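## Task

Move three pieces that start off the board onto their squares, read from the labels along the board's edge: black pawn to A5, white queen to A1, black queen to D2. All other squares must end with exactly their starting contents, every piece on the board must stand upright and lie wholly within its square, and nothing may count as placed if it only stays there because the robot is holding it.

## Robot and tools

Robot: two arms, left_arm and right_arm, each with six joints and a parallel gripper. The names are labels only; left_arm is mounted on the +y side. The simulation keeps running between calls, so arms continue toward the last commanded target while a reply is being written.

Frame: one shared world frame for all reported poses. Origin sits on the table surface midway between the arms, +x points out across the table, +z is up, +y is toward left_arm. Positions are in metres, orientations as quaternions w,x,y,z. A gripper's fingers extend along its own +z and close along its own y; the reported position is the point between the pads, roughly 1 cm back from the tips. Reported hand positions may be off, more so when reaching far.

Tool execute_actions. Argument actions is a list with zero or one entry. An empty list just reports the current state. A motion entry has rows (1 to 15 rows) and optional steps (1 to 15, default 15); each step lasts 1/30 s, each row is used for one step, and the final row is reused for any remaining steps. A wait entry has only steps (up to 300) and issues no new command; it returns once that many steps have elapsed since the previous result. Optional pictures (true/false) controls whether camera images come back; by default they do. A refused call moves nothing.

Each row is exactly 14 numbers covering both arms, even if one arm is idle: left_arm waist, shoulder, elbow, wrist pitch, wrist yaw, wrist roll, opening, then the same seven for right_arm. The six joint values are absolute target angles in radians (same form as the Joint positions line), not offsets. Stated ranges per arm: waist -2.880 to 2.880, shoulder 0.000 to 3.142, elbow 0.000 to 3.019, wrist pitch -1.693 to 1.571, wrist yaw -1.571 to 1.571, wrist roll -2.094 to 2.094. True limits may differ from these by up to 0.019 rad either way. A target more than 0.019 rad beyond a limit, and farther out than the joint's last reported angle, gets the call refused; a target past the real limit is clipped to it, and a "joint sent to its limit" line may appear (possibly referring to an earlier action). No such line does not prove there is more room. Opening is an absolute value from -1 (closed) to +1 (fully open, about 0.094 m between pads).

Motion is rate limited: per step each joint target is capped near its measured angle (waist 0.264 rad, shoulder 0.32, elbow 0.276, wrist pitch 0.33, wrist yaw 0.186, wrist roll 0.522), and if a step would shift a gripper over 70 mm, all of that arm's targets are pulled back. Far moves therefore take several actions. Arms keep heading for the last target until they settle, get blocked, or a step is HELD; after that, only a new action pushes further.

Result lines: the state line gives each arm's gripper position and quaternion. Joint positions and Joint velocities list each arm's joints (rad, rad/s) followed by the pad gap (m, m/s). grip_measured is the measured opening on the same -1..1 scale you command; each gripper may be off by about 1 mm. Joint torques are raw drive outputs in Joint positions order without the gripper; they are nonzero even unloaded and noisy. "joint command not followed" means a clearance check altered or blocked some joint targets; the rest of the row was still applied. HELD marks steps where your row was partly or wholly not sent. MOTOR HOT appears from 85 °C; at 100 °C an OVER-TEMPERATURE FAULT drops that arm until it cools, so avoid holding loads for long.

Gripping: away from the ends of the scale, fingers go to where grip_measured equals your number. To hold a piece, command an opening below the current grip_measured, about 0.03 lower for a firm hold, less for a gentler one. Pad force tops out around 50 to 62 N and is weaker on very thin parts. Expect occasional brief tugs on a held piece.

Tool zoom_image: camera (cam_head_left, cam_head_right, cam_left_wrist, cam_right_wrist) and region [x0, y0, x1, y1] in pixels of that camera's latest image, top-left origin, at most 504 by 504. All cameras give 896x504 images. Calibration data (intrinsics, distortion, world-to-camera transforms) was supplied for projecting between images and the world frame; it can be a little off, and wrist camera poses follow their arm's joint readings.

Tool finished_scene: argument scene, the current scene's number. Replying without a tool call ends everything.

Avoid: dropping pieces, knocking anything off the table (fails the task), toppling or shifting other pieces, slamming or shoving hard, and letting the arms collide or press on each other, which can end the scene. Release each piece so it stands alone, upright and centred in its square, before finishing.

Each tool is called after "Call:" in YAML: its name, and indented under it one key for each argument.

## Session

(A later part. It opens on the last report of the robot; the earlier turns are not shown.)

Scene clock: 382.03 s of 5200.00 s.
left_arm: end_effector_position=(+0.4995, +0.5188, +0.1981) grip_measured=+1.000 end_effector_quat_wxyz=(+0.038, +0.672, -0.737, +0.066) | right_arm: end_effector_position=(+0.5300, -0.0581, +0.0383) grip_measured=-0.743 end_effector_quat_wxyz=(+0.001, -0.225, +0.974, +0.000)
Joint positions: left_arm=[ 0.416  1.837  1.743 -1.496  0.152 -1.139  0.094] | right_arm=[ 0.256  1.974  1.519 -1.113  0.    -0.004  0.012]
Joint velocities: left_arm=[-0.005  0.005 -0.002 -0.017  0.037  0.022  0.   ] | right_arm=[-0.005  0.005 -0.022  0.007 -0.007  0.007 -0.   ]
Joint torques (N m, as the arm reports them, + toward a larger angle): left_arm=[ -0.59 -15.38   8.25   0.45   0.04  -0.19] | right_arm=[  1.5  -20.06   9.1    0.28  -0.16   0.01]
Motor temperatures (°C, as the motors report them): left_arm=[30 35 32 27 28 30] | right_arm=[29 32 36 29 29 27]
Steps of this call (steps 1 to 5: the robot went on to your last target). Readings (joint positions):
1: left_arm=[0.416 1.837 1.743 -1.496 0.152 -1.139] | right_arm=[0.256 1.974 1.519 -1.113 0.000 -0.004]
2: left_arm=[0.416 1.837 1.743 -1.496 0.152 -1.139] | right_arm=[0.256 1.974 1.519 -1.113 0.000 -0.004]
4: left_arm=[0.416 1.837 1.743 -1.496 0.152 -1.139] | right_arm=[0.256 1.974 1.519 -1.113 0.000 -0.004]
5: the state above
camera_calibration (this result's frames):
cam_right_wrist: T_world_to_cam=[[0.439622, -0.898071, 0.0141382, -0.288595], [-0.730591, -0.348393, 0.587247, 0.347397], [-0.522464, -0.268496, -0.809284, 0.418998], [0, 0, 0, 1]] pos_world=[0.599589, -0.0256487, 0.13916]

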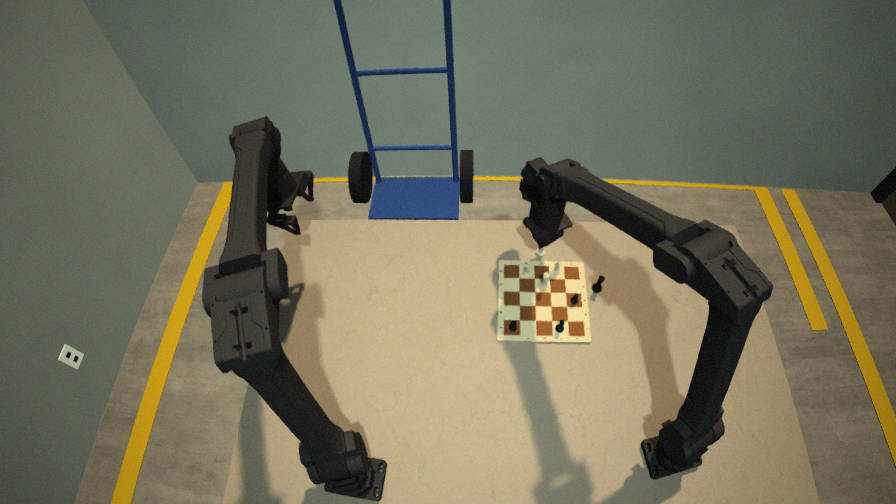

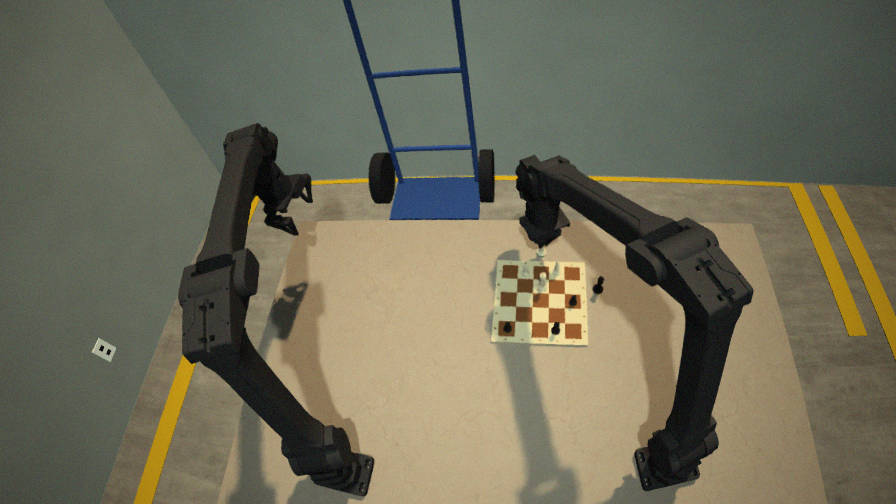

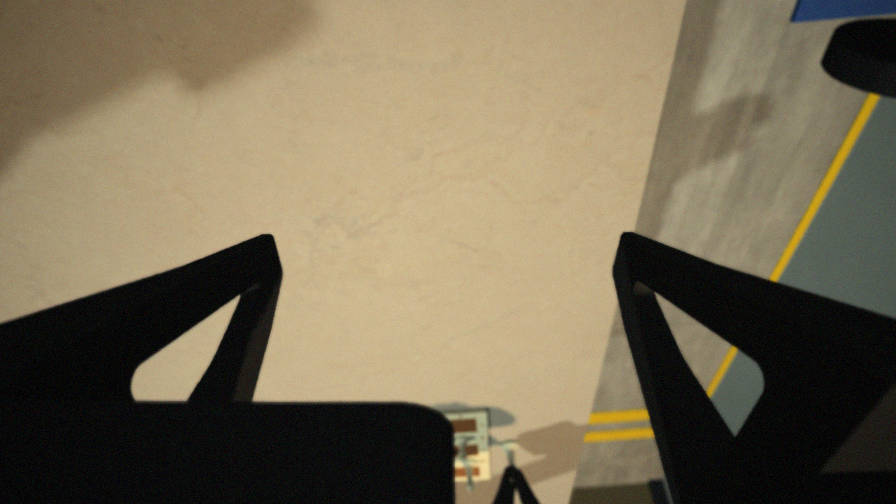

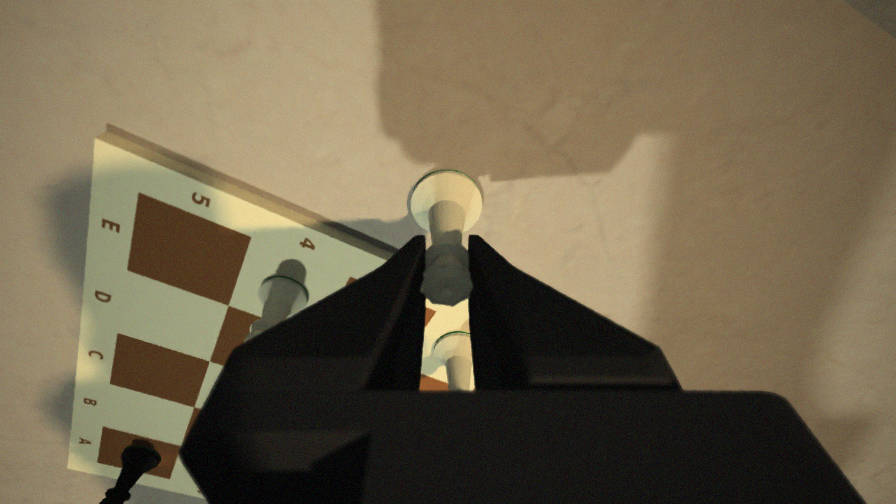

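Call:
execute_actions:
  actions:
    - {"rows":[[0.416,1.837,1.743,-1.496,0.152,-1.139,1,0.252,1.962,1.545,-1.105,0,0,-0.77],[0.416,1.837,1.743,-1.496,0.152,-1.139,1,0.252,1.957,1.56,-1.11,0,0,-0.78],[0.416,1.837,1.743,-1.496,0.152,-1.139,1,0.252,1.952,1.572,-1.115,0,0,-0.78],[0.416,1.837,1.743,-1.496,0.152,-1.139,1,0.252,1.948,1.58,-1.12,0,0,-0.78],[0.416,1.837,1.743,-1.496,0.152,-1.139,1,0.252,1.943,1.588,-1.127,0,0,-0.78],[0.416,1.837,1.743,-1.496,0.152,-1.139,1,0.252,1.938,1.597,-1.137,0,0,-0.78],[0.416,1.837,1.743,-1.496,0.152,-1.139,1,0.252,1.932,1.607,-1.15,0,0,-0.78],[0.416,1.837,1.743,-1.496,0.152,-1.139,1,0.252,1.926,1.618,-1.166,0,0,-0.78],[0.416,1.837,1.743,-1.496,0.152,-1.139,1,0.252,1.92,1.629,-1.183,0,0,-0.78],[0.416,1.837,1.743,-1.496,0.152,-1.139,1,0.252,1.914,1.641,-1.201,0,0,-0.78],[0.416,1.837,1.743,-1.496,0.152,-1.139,1,0.252,1.908,1.653,-1.22,0,0,-0.78],[0.416,1.837,1.743,-1.496,0.152,-1.139,1,0.252,1.902,1.665,-1.239,0,0,-0.78],[0.416,1.837,1.743,-1.496,0.152,-1.139,1,0.252,1.896,1.677,-1.258,0,0,-0.78],[0.416,1.837,1.743,-1.496,0.152,-1.139,1,0.252,1.89,1.689,-1.277,0,0,-0.78],[0.416,1.837,1.743,-1.496,0.152,-1.139,1,0.252,1.884,1.7,-1.296,0,0,-0.78]],"steps":15}
  pictures: false

Call:
execute_actions:
  actions:
    - {"rows":[[0.416,1.837,1.743,-1.496,0.152,-1.139,1,0.252,1.878,1.711,-1.315,0,0,-0.78],[0.416,1.837,1.743,-1.496,0.152,-1.139,1,0.252,1.873,1.72,-1.333,0,0,-0.78],[0.416,1.837,1.743,-1.496,0.152,-1.139,1,0.252,1.868,1.728,-1.35,0,0,-0.78],[0.416,1.837,1.743,-1.496,0.152,-1.139,1,0.252,1.864,1.733,-1.365,0,0,-0.78],[0.416,1.837,1.743,-1.496,0.152,-1.139,1,0.252,1.861,1.735,-1.376,0,0,-0.78],[0.416,1.837,1.743,-1.496,0.152,-1.139,1,0.252,1.858,1.732,-1.382,0,0,-0.78],[0.416,1.837,1.743,-1.496,0.152,-1.139,1,0.254,1.852,1.721,-1.38,0,0,-0.78],[0.416,1.837,1.743,-1.496,0.152,-1.139,1,0.256,1.84,1.704,-1.375,0,0,-0.78],[0.416,1.837,1.743,-1.496,0.152,-1.139,1,0.259,1.824,1.682,-1.369,0,0,-0.78],[0.416,1.837,1.743,-1.496,0.152,-1.139,1,0.262,1.805,1.655,-1.363,0,0,-0.78],[0.416,1.837,1.743,-1.496,0.152,-1.139,1,0.266,1.782,1.624,-1.355,0,0,-0.78],[0.416,1.837,1.743,-1.496,0.152,-1.139,1,0.271,1.757,1.589,-1.346,0,0,-0.78],[0.416,1.837,1.743,-1.496,0.152,-1.139,1,0.276,1.729,1.55,-1.336,0,0,-0.78],[0.416,1.837,1.743,-1.496,0.152,-1.139,1,0.282,1.699,1.509,-1.325,0,0,-0.78],[0.416,1.837,1.743,-1.496,0.152,-1.139,1,0.287,1.668,1.466,-1.314,0,0,-0.78]],"steps":15}
  pictures: false

Call:
execute_actions:
  actions:
    - {"rows":[[0.416,1.837,1.743,-1.496,0.152,-1.139,1,0.293,1.636,1.421,-1.303,0,0,-0.78],[0.416,1.837,1.743,-1.496,0.152,-1.139,1,0.299,1.603,1.375,-1.291,0,0,-0.78],[0.416,1.837,1.743,-1.496,0.152,-1.139,1,0.305,1.57,1.33,-1.279,0,0,-0.78],[0.416,1.837,1.743,-1.496,0.152,-1.139,1,0.311,1.537,1.284,-1.267,0,0,-0.78],[0.416,1.837,1.743,-1.496,0.152,-1.139,1,0.317,1.506,1.239,-1.256,0,0,-0.78],[0.416,1.837,1.743,-1.496,0.152,-1.139,1,0.322,1.475,1.196,-1.245,0,0,-0.78],[0.416,1.837,1.743,-1.496,0.152,-1.139,1,0.328,1.445,1.155,-1.234,0,0,-0.78],[0.416,1.837,1.743,-1.496,0.152,-1.139,1,0.333,1.417,1.116,-1.224,0,0,-0.78],[0.416,1.837,1.743,-1.496,0.152,-1.139,1,0.338,1.392,1.081,-1.215,0,0,-0.78],[0.416,1.837,1.743,-1.496,0.152,-1.139,1,0.342,1.369,1.05,-1.207,0,0,-0.78],[0.416,1.837,1.743,-1.496,0.152,-1.139,1,0.345,1.35,1.023,-1.2,0,0,-0.78],[0.416,1.837,1.743,-1.496,0.152,-1.139,1,0.347,1.334,1.001,-1.195,0,0,-0.78],[0.416,1.837,1.743,-1.496,0.152,-1.139,1,0.348,1.322,0.984,-1.191,0,0,-0.78],[0.416,1.837,1.743,-1.496,0.152,-1.139,1,0.349,1.315,0.974,-1.188,0,0,-0.78],[0.416,1.837,1.743,-1.496,0.152,-1.139,1,0.349,1.312,0.97,-1.187,0,0,-0.78]],"steps":15}
  pictures: false

Call:
execute_actions:
  actions:
    - {"steps":15}

Scene clock: 450.03 s of 5200.00 s.
left_arm: end_effector_position=(+0.4995, +0.5188, +0.1981) grip_measured=+1.000 end_effector_quat_wxyz=(+0.038, +0.672, -0.737, +0.066) | right_arm: end_effector_position=(+0.5352, -0.0556, +0.0882) grip_measured=-0.750 end_effector_quat_wxyz=(-0.004, -0.225, +0.974, -0.001)
Joint positions: left_arm=[ 0.416  1.837  1.743 -1.496  0.152 -1.139  0.094] | right_arm=[ 0.256  1.944  1.613 -1.248  0.    -0.004  0.012]
Joint velocities: left_arm=[-0.015 -0.005  0.002  0.012  0.022  0.022  0.   ] | right_arm=[-0.015 -0.23   0.335 -0.515 -0.037 -0.051 -0.001]
Joint torques (N m, as the arm reports them, + toward a larger angle): left_arm=[ -0.64 -15.82   8.15   0.46   0.05  -0.16] | right_arm=[  1.16 -23.19  13.02  -0.14  -0.11   0.  ]
Motor temperatures (°C, as the motors report them): left_arm=[30 35 32 27 28 30] | right_arm=[29 32 36 29 29 27]
Steps of this call (steps 1 to 15: the robot went on to your last target; steps 16 to 90: nothing new was sent; then 64.50 s passed at rest; steps 91 to 105: all 15 steps of this action). Readings (joint positions):
91: left_arm=[0.416 1.837 1.743 -1.496 0.152 -1.139] | right_arm=[0.256 1.974 1.519 -1.113 0.000 -0.004]
92: left_arm=[0.416 1.837 1.743 -1.496 0.152 -1.139] | right_arm=[0.256 1.974 1.519 -1.113 0.000 -0.004]
94: left_arm=[0.416 1.837 1.743 -1.496 0.152 -1.139] | right_arm=[0.256 1.974 1.519 -1.113 0.000 -0.004]
98: left_arm=[0.416 1.837 1.743 -1.496 0.152 -1.139] | right_arm=[0.256 1.974 1.538 -1.137 0.000 -0.004]
105: the state above

Scene clock: 450.53 s of 5200.00 s.
left_arm: end_effector_position=(+0.4995, +0.5188, +0.1981) grip_measured=+1.000 end_effector_quat_wxyz=(+0.038, +0.672, -0.737, +0.066) | right_arm: end_effector_position=(+0.4899, -0.0736, +0.1655) grip_measured=-0.750 end_effector_quat_wxyz=(+0.011, -0.228, +0.974, +0.003)
Joint positions: left_arm=[ 0.416  1.837  1.743 -1.496  0.152 -1.139  0.094] | right_arm=[ 0.262  1.745  1.533 -1.336  0.    -0.004  0.012]
Joint velocities: left_arm=[-0.005 -0.015 -0.007  0.017 -0.007 -0.022  0.   ] | right_arm=[ 0.093 -0.806 -1.204  0.212 -0.022 -0.081 -0.   ]
Joint torques (N m, as the arm reports them, + toward a larger angle): left_arm=[ -0.71 -16.15   8.17   0.39   0.07  -0.21] | right_arm=[  2.01 -19.25   9.36   0.09  -0.12   0.03]
Motor temperatures (°C, as the motors report them): left_arm=[30 35 32 27 28 30] | right_arm=[29 32 36 29 29 27]
Steps of this call (steps 1 to 15: all 15 steps of this action). Readings (joint positions):
1: left_arm=[0.416 1.837 1.743 -1.496 0.152 -1.139] | right_arm=[0.256 1.936 1.624 -1.266 0.000 -0.004]
2: left_arm=[0.416 1.837 1.743 -1.496 0.152 -1.139] | right_arm=[0.256 1.928 1.637 -1.286 0.000 -0.004]
4: left_arm=[0.416 1.837 1.743 -1.496 0.152 -1.139] | right_arm=[0.256 1.910 1.661 -1.323 0.000 -0.004]
8: left_arm=[0.416 1.837 1.743 -1.496 0.152 -1.139] | right_arm=[0.256 1.870 1.681 -1.362 0.000 -0.004]
15: the state above

Scene clock: 451.03 s of 5200.00 s.
left_arm: end_effector_position=(+0.4995, +0.5188, +0.1981) grip_measured=+1.000 end_effector_quat_wxyz=(+0.038, +0.672, -0.737, +0.066) | right_arm: end_effector_position=(+0.3162, -0.1259, +0.1384) grip_measured=-0.750 end_effector_quat_wxyz=(+0.006, -0.268, +0.963, +0.001)
Joint positions: left_arm=[ 0.416  1.837  1.743 -1.496  0.152 -1.139  0.094] | right_arm=[ 0.345  1.321  0.973 -1.212  0.    -0.004  0.012]
Joint velocities: left_arm=[ 0.005 -0.005 -0.002 -0.007  0.022  0.007  0.   ] | right_arm=[ 0.005 -0.278 -0.354  0.061 -0.037 -0.051  0.001]
Joint torques (N m, as the arm reports them, + toward a larger angle): left_arm=[ -0.12 -16.17   8.08   0.41   0.06  -0.21] | right_arm=[ 0.97 -8.03 10.    0.51 -0.11  0.05]
Motor temperatures (°C, as the motors report them): left_arm=[30 35 32 27 28 30] | right_arm=[29 32 36 29 29 27]
Steps of this call (steps 1 to 15: all 15 steps of this action). Readings (joint positions):
1: left_arm=[0.416 1.837 1.743 -1.496 0.152 -1.139] | right_arm=[0.266 1.717 1.489 -1.327 0.000 -0.004]
2: left_arm=[0.416 1.837 1.743 -1.496 0.152 -1.139] | right_arm=[0.272 1.686 1.443 -1.318 0.000 -0.004]
4: left_arm=[0.416 1.837 1.743 -1.496 0.152 -1.139] | right_arm=[0.286 1.622 1.350 -1.298 0.000 -0.004]
8: left_arm=[0.416 1.837 1.743 -1.496 0.152 -1.139] | right_arm=[0.320 1.486 1.172 -1.256 0.000 -0.004]
15: the state above

Scene clock: 451.53 s of 5200.00 s.
left_arm: end_effector_position=(+0.4995, +0.5188, +0.1981) grip_measured=+1.000 end_effector_quat_wxyz=(+0.038, +0.672, -0.737, +0.066) | right_arm: end_effector_position=(+0.3145, -0.1269, +0.1360) grip_measured=-0.750 end_effector_quat_wxyz=(+0.009, -0.268, +0.963, +0.002)
Joint positions: left_arm=[ 0.416  1.837  1.743 -1.496  0.152 -1.139  0.094] | right_arm=[ 0.345  1.313  0.96  -1.199  0.    -0.004  0.012]
Joint velocities: left_arm=[-0.024 -0.015  0.012  0.002  0.007  0.022  0.   ] | right_arm=[-0.024 -0.015 -0.002 -0.002 -0.066 -0.051  0.001]
Joint torques (N m, as the arm reports them, + toward a larger angle): left_arm=[ -0.95 -16.59   8.12   0.33   0.03  -0.22] | right_arm=[ 0.86 -8.39  9.62  0.44 -0.1  -0.06]
Motor temperatures (°C, as the motors report them): left_arm=[30 35 32 27 28 30] | right_arm=[29 32 36 29 29 27]
Steps of this call (steps 1 to 15: the robot went on to your last target). Readings (joint positions):
1: left_arm=[0.416 1.837 1.743 -1.496 0.152 -1.139] | right_arm=[0.345 1.314 0.965 -1.210 0.000 -0.004]
2: left_arm=[0.416 1.837 1.743 -1.496 0.152 -1.139] | right_arm=[0.345 1.313 0.960 -1.209 0.000 -0.004]
4: left_arm=[0.416 1.837 1.743 -1.496 0.152 -1.139] | right_arm=[0.345 1.313 0.960 -1.204 0.000 -0.004]
8: left_arm=[0.416 1.837 1.743 -1.496 0.152 -1.139] | right_arm=[0.345 1.313 0.960 -1.199 0.000 -0.004]
15: the state above
camera_calibration (this result's frames):
cam_right_wrist: T_world_to_cam=[[0.518059, -0.855227, 0.0142314, -0.276243], [-0.70464, -0.41729, 0.573892, 0.0935149], [-0.484869, -0.307338, -0.818807, 0.351538], [0, 0, 0, 1]] pos_world=[0.379454, -0.0891869, 0.238106]

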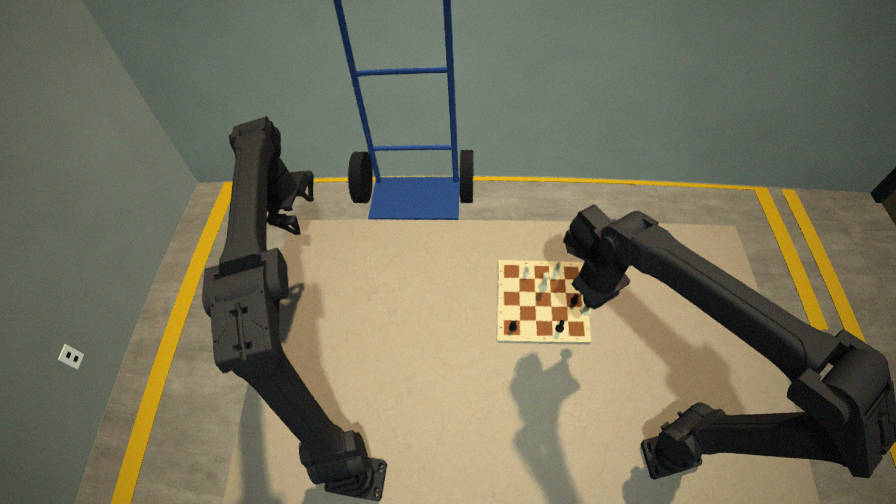

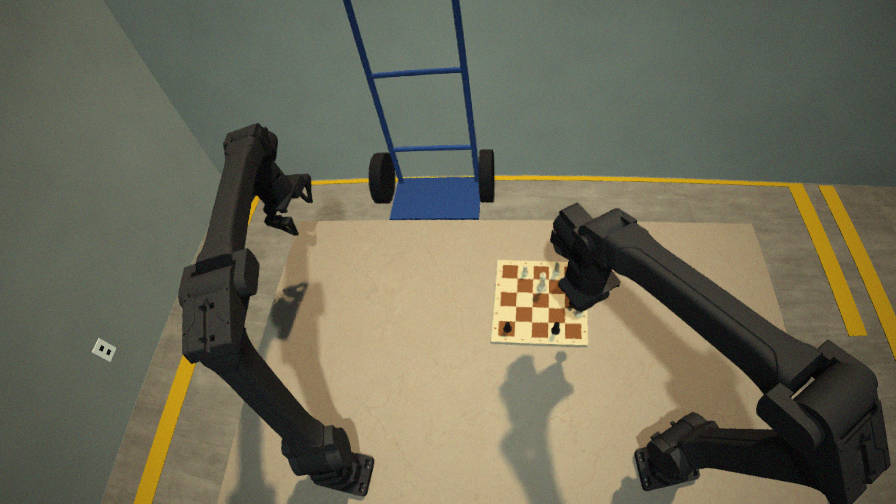

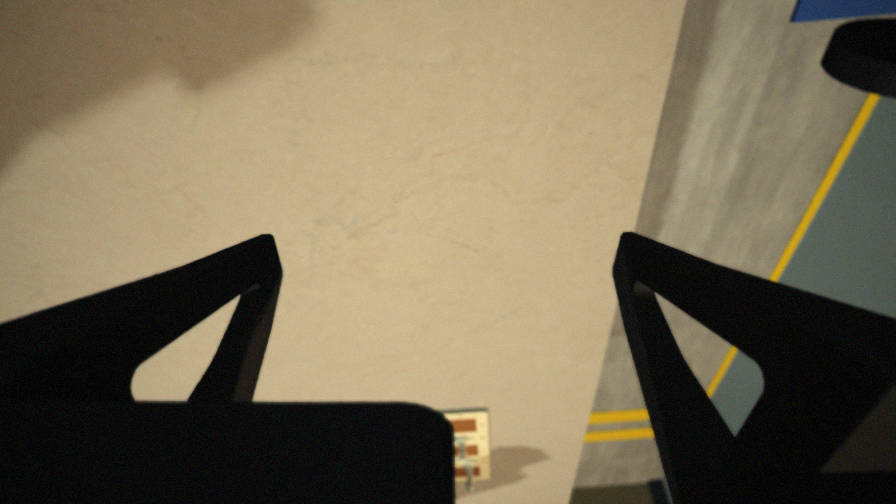

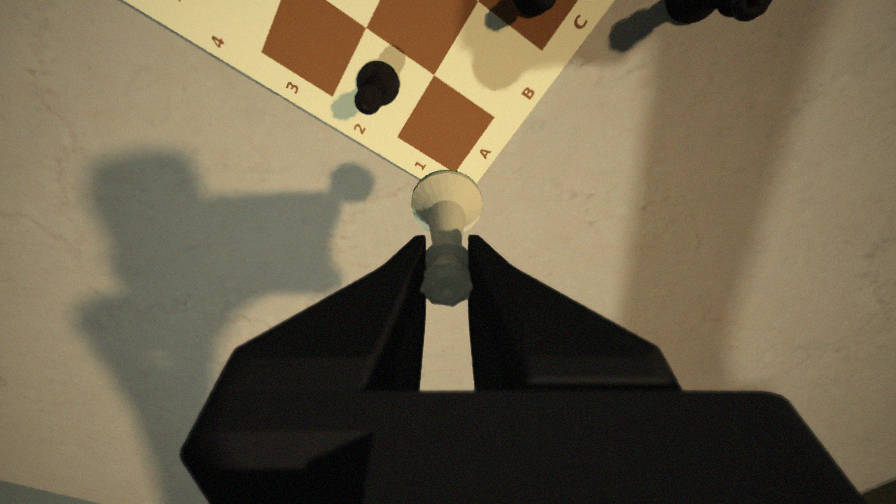

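Call:
execute_actions:
  actions:
    - {"rows":[[0.416,1.837,1.743,-1.496,0.152,-1.139,1,0.35,1.318,0.968,-1.186,0,0,-0.78],[0.416,1.837,1.743,-1.496,0.152,-1.139,1,0.351,1.324,0.964,-1.182,0,0,-0.78],[0.416,1.837,1.743,-1.496,0.152,-1.139,1,0.352,1.33,0.958,-1.175,0,0,-0.78],[0.416,1.837,1.743,-1.496,0.152,-1.139,1,0.353,1.336,0.951,-1.165,0,0,-0.78],[0.416,1.837,1.743,-1.496,0.152,-1.139,1,0.354,1.342,0.943,-1.153,0,0,-0.78],[0.416,1.837,1.743,-1.496,0.152,-1.139,1,0.354,1.349,0.935,-1.139,0,0,-0.78],[0.416,1.837,1.743,-1.496,0.152,-1.139,1,0.354,1.356,0.926,-1.124,0,0,-0.78],[0.416,1.837,1.743,-1.496,0.152,-1.139,1,0.354,1.363,0.917,-1.108,0,0,-0.78],[0.416,1.837,1.743,-1.496,0.152,-1.139,1,0.354,1.37,0.908,-1.092,0,0,-0.78],[0.416,1.837,1.743,-1.496,0.152,-1.139,1,0.354,1.377,0.899,-1.076,0,0,-0.78],[0.416,1.837,1.743,-1.496,0.152,-1.139,1,0.354,1.384,0.89,-1.06,0,0,-0.78],[0.416,1.837,1.743,-1.496,0.152,-1.139,1,0.354,1.391,0.882,-1.045,0,0,-0.78],[0.416,1.837,1.743,-1.496,0.152,-1.139,1,0.354,1.398,0.874,-1.03,0,0,-0.78],[0.416,1.837,1.743,-1.496,0.152,-1.139,1,0.354,1.404,0.867,-1.016,0,0,-0.78],[0.416,1.837,1.743,-1.496,0.152,-1.139,1,0.354,1.41,0.86,-1.003,0,0,-0.78]],"steps":15}
  pictures: false

Call:
execute_actions:
  actions:
    - {"rows":[[0.416,1.837,1.743,-1.496,0.152,-1.139,1,0.354,1.415,0.854,-0.992,0,0,-0.78],[0.416,1.837,1.743,-1.496,0.152,-1.139,1,0.354,1.419,0.849,-0.983,0,0,-0.78],[0.416,1.837,1.743,-1.496,0.152,-1.139,1,0.354,1.422,0.846,-0.976,0,0,-0.78],[0.416,1.837,1.743,-1.496,0.152,-1.139,1,0.354,1.424,0.844,-0.971,0,0,-0.78],[0.416,1.837,1.743,-1.496,0.152,-1.139,1,0.354,1.425,0.843,-0.968,0,0,-0.78]],"steps":15}

Scene clock: 487.03 s of 5200.00 s.
left_arm: end_effector_position=(+0.4995, +0.5188, +0.1981) grip_measured=+1.000 end_effector_quat_wxyz=(+0.038, +0.672, -0.737, +0.066) | right_arm: end_effector_position=(+0.3129, -0.1277, +0.0764) grip_measured=-0.750 end_effector_quat_wxyz=(+0.000, -0.269, +0.963, -0.000)
Joint positions: left_arm=[ 0.416  1.837  1.743 -1.496  0.152 -1.139  0.094] | right_arm=[ 0.346  1.395  0.865 -1.041  0.    -0.004  0.012]
Joint velocities: left_arm=[ 0.005  0.005 -0.002  0.012  0.022  0.051  0.   ] | right_arm=[-0.005  0.239 -0.247  0.388 -0.022 -0.022 -0.   ]
Joint torques (N m, as the arm reports them, + toward a larger angle): left_arm=[ -1.01 -16.15   8.24   0.29   0.05  -0.19] | right_arm=[ 1.13 -9.25  8.74  0.31 -0.13  0.02]
Motor temperatures (°C, as the motors report them): left_arm=[30 35 33 27 28 30] | right_arm=[29 31 36 29 29 27]
Steps of this call (steps 1 to 15: the robot went on to your last target; steps 16 to 90: nothing new was sent; then 32.00 s passed at rest; steps 91 to 105: all 15 steps of this action). Readings (joint positions):
91: left_arm=[0.416 1.837 1.743 -1.496 0.152 -1.139] | right_arm=[0.345 1.313 0.960 -1.199 0.000 -0.004]
92: left_arm=[0.416 1.837 1.743 -1.496 0.152 -1.139] | right_arm=[0.345 1.313 0.960 -1.198 0.000 -0.004]
94: left_arm=[0.416 1.837 1.743 -1.496 0.152 -1.139] | right_arm=[0.345 1.315 0.957 -1.189 0.000 -0.004]
98: left_arm=[0.416 1.837 1.743 -1.496 0.152 -1.139] | right_arm=[0.345 1.331 0.933 -1.145 0.000 -0.004]
105: the state above

Scene clock: 487.53 s of 5200.00 s.
left_arm: end_effector_position=(+0.4995, +0.5188, +0.1981) grip_measured=+1.000 end_effector_quat_wxyz=(+0.038, +0.672, -0.737, +0.066) | right_arm: end_effector_position=(+0.3124, -0.1280, +0.0566) grip_measured=-0.750 end_effector_quat_wxyz=(+0.000, -0.269, +0.963, +0.000)
Joint positions: left_arm=[ 0.416  1.837  1.743 -1.496  0.152 -1.139  0.094] | right_arm=[ 0.346  1.425  0.834 -0.98   0.    -0.004  0.012]
Joint velocities: left_arm=[-0.015  0.005 -0.002 -0.007 -0.051  0.037  0.   ] | right_arm=[-0.005 -0.005  0.012  0.002 -0.037 -0.022 -0.001]
Joint torques (N m, as the arm reports them, + toward a larger angle): left_arm=[ -0.42 -15.97   8.12   0.49   0.07  -0.21] | right_arm=[ 1.44 -9.88  8.47  0.42 -0.07 -0.01]
Motor temperatures (°C, as the motors report them): left_arm=[30 35 33 27 28 30] | right_arm=[29 31 36 29 29 27]
Steps of this call (steps 1 to 15: all 15 steps of this action). Readings (joint positions):
1: left_arm=[0.416 1.837 1.743 -1.496 0.152 -1.139] | right_arm=[0.346 1.403 0.857 -1.028 0.000 -0.004]
2: left_arm=[0.416 1.837 1.743 -1.496 0.152 -1.139] | right_arm=[0.346 1.410 0.850 -1.016 0.000 -0.004]
4: left_arm=[0.416 1.837 1.743 -1.496 0.152 -1.139] | right_arm=[0.346 1.420 0.840 -0.998 0.000 -0.004]
8: left_arm=[0.416 1.837 1.743 -1.496 0.152 -1.139] | right_arm=[0.346 1.425 0.834 -0.983 0.000 -0.004]
15: the state above
camera_calibration (this result's frames):
cam_right_wrist: T_world_to_cam=[[0.518598, -0.854901, 0.0141316, -0.275087], [-0.695732, -0.412321, 0.588173, 0.134177], [-0.497003, -0.314857, -0.808612, 0.2874], [0, 0, 0, 1]] pos_world=[0.37885, -0.0893579, 0.157363]

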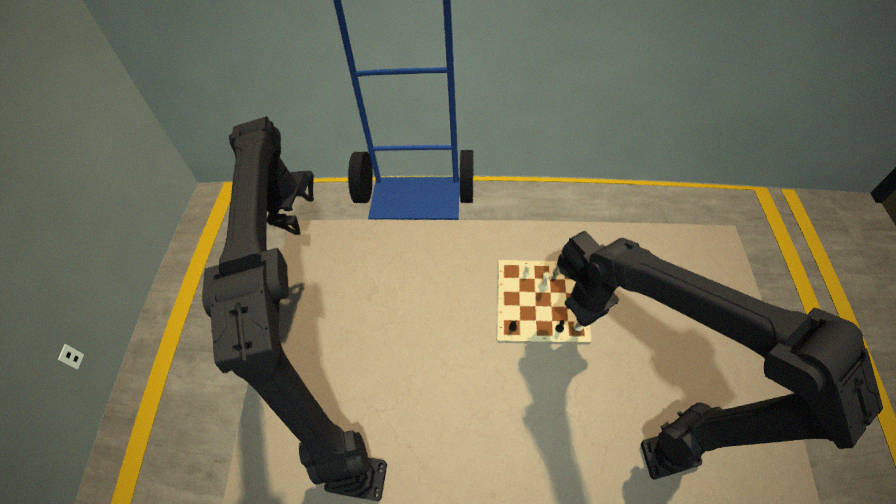

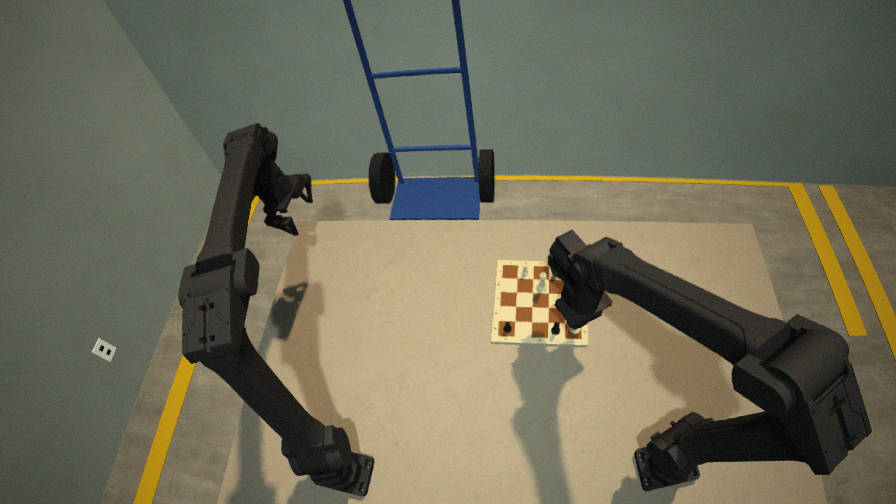

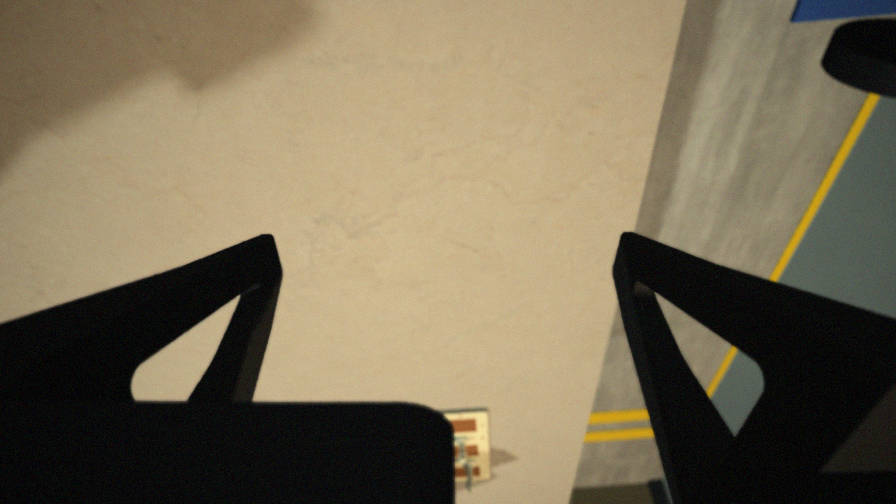

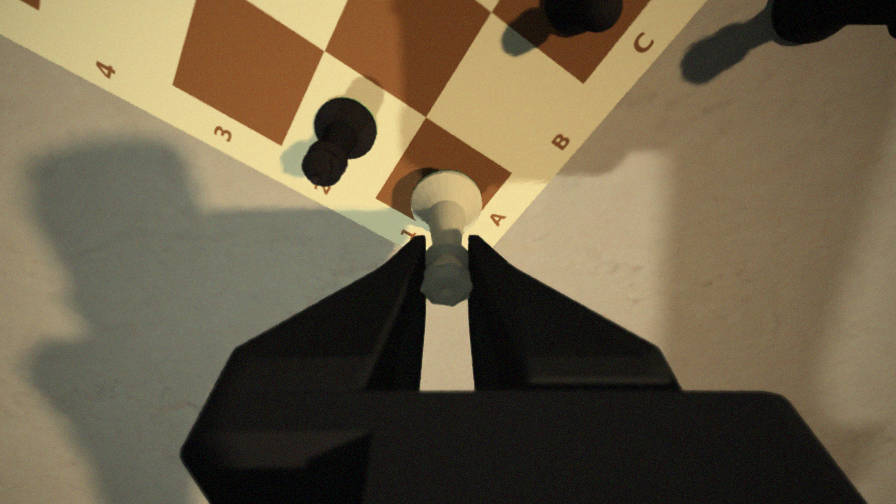

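Call:
execute_actions:
  actions:
    - {"rows":[[0.416,1.837,1.743,-1.496,0.152,-1.139,1,0.356,1.43,0.841,-0.966,0,0,-0.78],[0.416,1.837,1.743,-1.496,0.152,-1.139,1,0.358,1.434,0.839,-0.963,0,0,-0.78],[0.416,1.837,1.743,-1.496,0.152,-1.139,1,0.359,1.437,0.837,-0.959,0,0,-0.78],[0.416,1.837,1.743,-1.496,0.152,-1.139,1,0.359,1.439,0.835,-0.955,0,0,-0.78],[0.416,1.837,1.743,-1.496,0.152,-1.139,1,0.359,1.441,0.833,-0.951,0,0,-0.78],[0.416,1.837,1.743,-1.496,0.152,-1.139,1,0.359,1.443,0.831,-0.947,0,0,-0.78],[0.416,1.837,1.743,-1.496,0.152,-1.139,1,0.359,1.445,0.83,-0.943,0,0,-0.78],[0.416,1.837,1.743,-1.496,0.152,-1.139,1,0.359,1.447,0.829,-0.94,0,0,-0.78],[0.416,1.837,1.743,-1.496,0.152,-1.139,1,0.359,1.448,0.828,-0.937,0,0,-0.78]],"steps":15}
  pictures: false

Call:
execute_actions:
  actions:
    - {"steps":6}

Call:
zoom_image:
  camera: "cam_right_wrist"
  region: [330, 100, 570, 300]

Scene clock: 502.27 s of 5200.00 s.
left_arm: end_effector_position=(+0.4995, +0.5188, +0.1981) grip_measured=+1.000 end_effector_quat_wxyz=(+0.038, +0.672, -0.737, +0.066) | right_arm: end_effector_position=(+0.3121, -0.1257, +0.0474) grip_measured=-0.750 end_effector_quat_wxyz=(+0.001, -0.271, +0.962, +0.000)
Joint positions: left_arm=[ 0.416  1.837  1.743 -1.496  0.152 -1.139  0.094] | right_arm=[ 0.352  1.442  0.823 -0.949  0.    -0.004  0.012]
Joint velocities: left_arm=[-0.005 -0.005 -0.002 -0.002  0.051  0.051  0.   ] | right_arm=[ 0.005 -0.005 -0.002 -0.012 -0.037 -0.022 -0.001]
Joint torques (N m, as the arm reports them, + toward a larger angle): left_arm=[ -0.97 -16.21   8.47   0.55   0.03  -0.19] | right_arm=[ 0.88 -8.9   8.27  0.4  -0.07  0.03]
Motor temperatures (°C, as the motors report them): left_arm=[30 35 33 27 28 30] | right_arm=[29 31 35 29 29 27]
Steps of this call (steps 1 to 15: the robot went on to your last target; steps 16 to 90: nothing new was sent; then 11.23 s passed at rest; steps 91 to 105: all 15 steps of this action). Readings (joint positions):
91: left_arm=[0.416 1.837 1.743 -1.496 0.152 -1.139] | right_arm=[0.346 1.425 0.834 -0.979 0.000 -0.004]
92: left_arm=[0.416 1.837 1.743 -1.496 0.152 -1.139] | right_arm=[0.346 1.425 0.834 -0.978 0.000 -0.004]
94: left_arm=[0.416 1.837 1.743 -1.496 0.152 -1.139] | right_arm=[0.348 1.426 0.834 -0.973 0.000 -0.004]
98: left_arm=[0.416 1.837 1.743 -1.496 0.152 -1.139] | right_arm=[0.351 1.431 0.830 -0.957 0.000 -0.004]
105: the state above

Scene clock: 502.47 s of 5200.00 s.
left_arm: end_effector_position=(+0.4995, +0.5188, +0.1981) grip_measured=+1.000 end_effector_quat_wxyz=(+0.038, +0.672, -0.737, +0.066) | right_arm: end_effector_position=(+0.3122, -0.1256, +0.0474) grip_measured=-0.750 end_effector_quat_wxyz=(+0.002, -0.271, +0.962, +0.000)
Joint positions: left_arm=[ 0.416  1.837  1.743 -1.496  0.152 -1.139  0.094] | right_arm=[ 0.352  1.442  0.823 -0.949  0.    -0.004  0.012]
Joint velocities: left_arm=[ 0.015  0.005 -0.007 -0.007  0.022 -0.022  0.   ] | right_arm=[ 0.005  0.005  0.012  0.007 -0.022 -0.007  0.   ]
Joint torques (N m, as the arm reports them, + toward a larger angle): left_arm=[ -1.32 -16.12   8.29   0.44   0.04  -0.21] | right_arm=[ 2.13 -9.71  7.98  0.49 -0.09  0.01]
Motor temperatures (°C, as the motors report them): left_arm=[30 35 33 27 28 30] | right_arm=[29 31 35 29 29 27]
Steps of this call (steps 1 to 6: the robot went on to your last target). Readings (joint positions):
1: left_arm=[0.416 1.837 1.743 -1.496 0.152 -1.139] | right_arm=[0.352 1.442 0.823 -0.949 0.000 -0.004]
2: left_arm=[0.416 1.837 1.743 -1.496 0.152 -1.139] | right_arm=[0.352 1.442 0.823 -0.949 0.000 -0.004]
4: left_arm=[0.416 1.837 1.743 -1.496 0.152 -1.139] | right_arm=[0.352 1.442 0.823 -0.949 0.000 -0.004]
6: the state above
camera_calibration (this result's frames):
cam_right_wrist: T_world_to_cam=[[0.523774, -0.85174, 0.014147, -0.274032], [-0.694543, -0.417373, 0.586012, 0.139549], [-0.493225, -0.316764, -0.810179, 0.27936], [0, 0, 0, 1]] pos_world=[0.378242, -0.086669, 0.148431]

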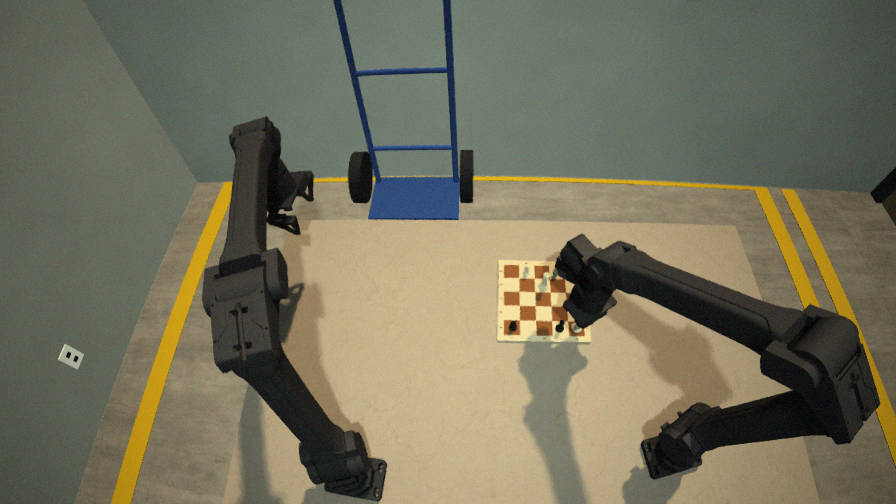

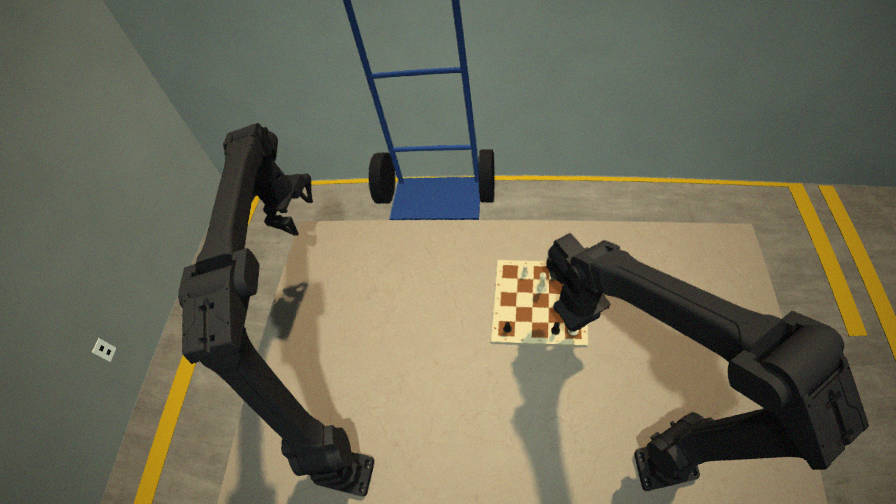

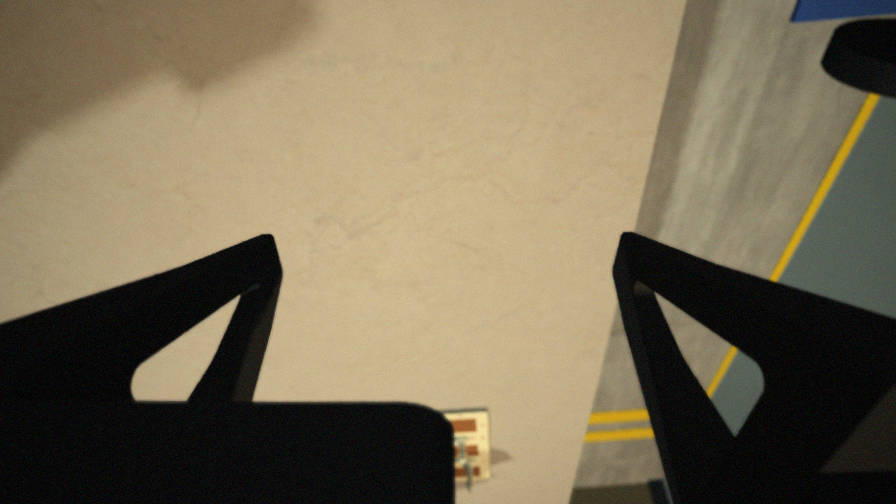

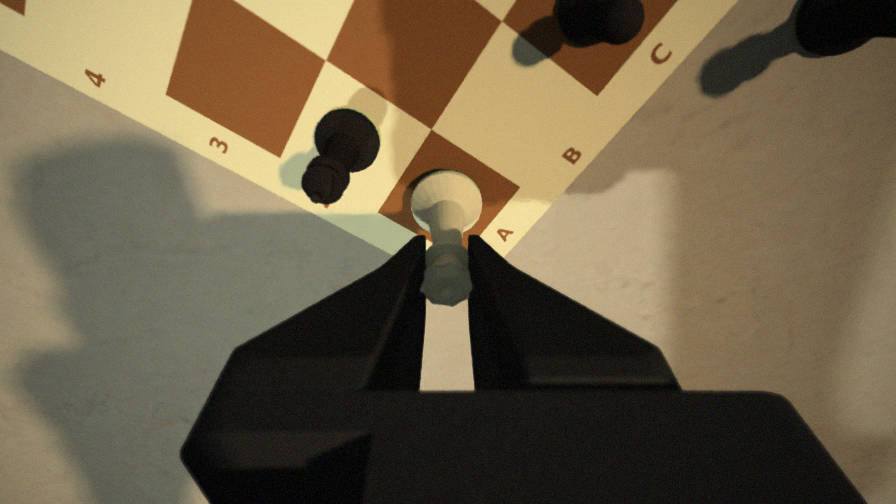

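Region (330, 100, 570, 300) of cam_right_wrist's 896x504 image, scaled by 2.100, with more detail than that image has.

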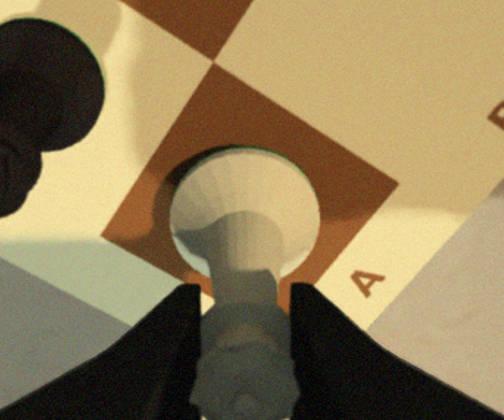

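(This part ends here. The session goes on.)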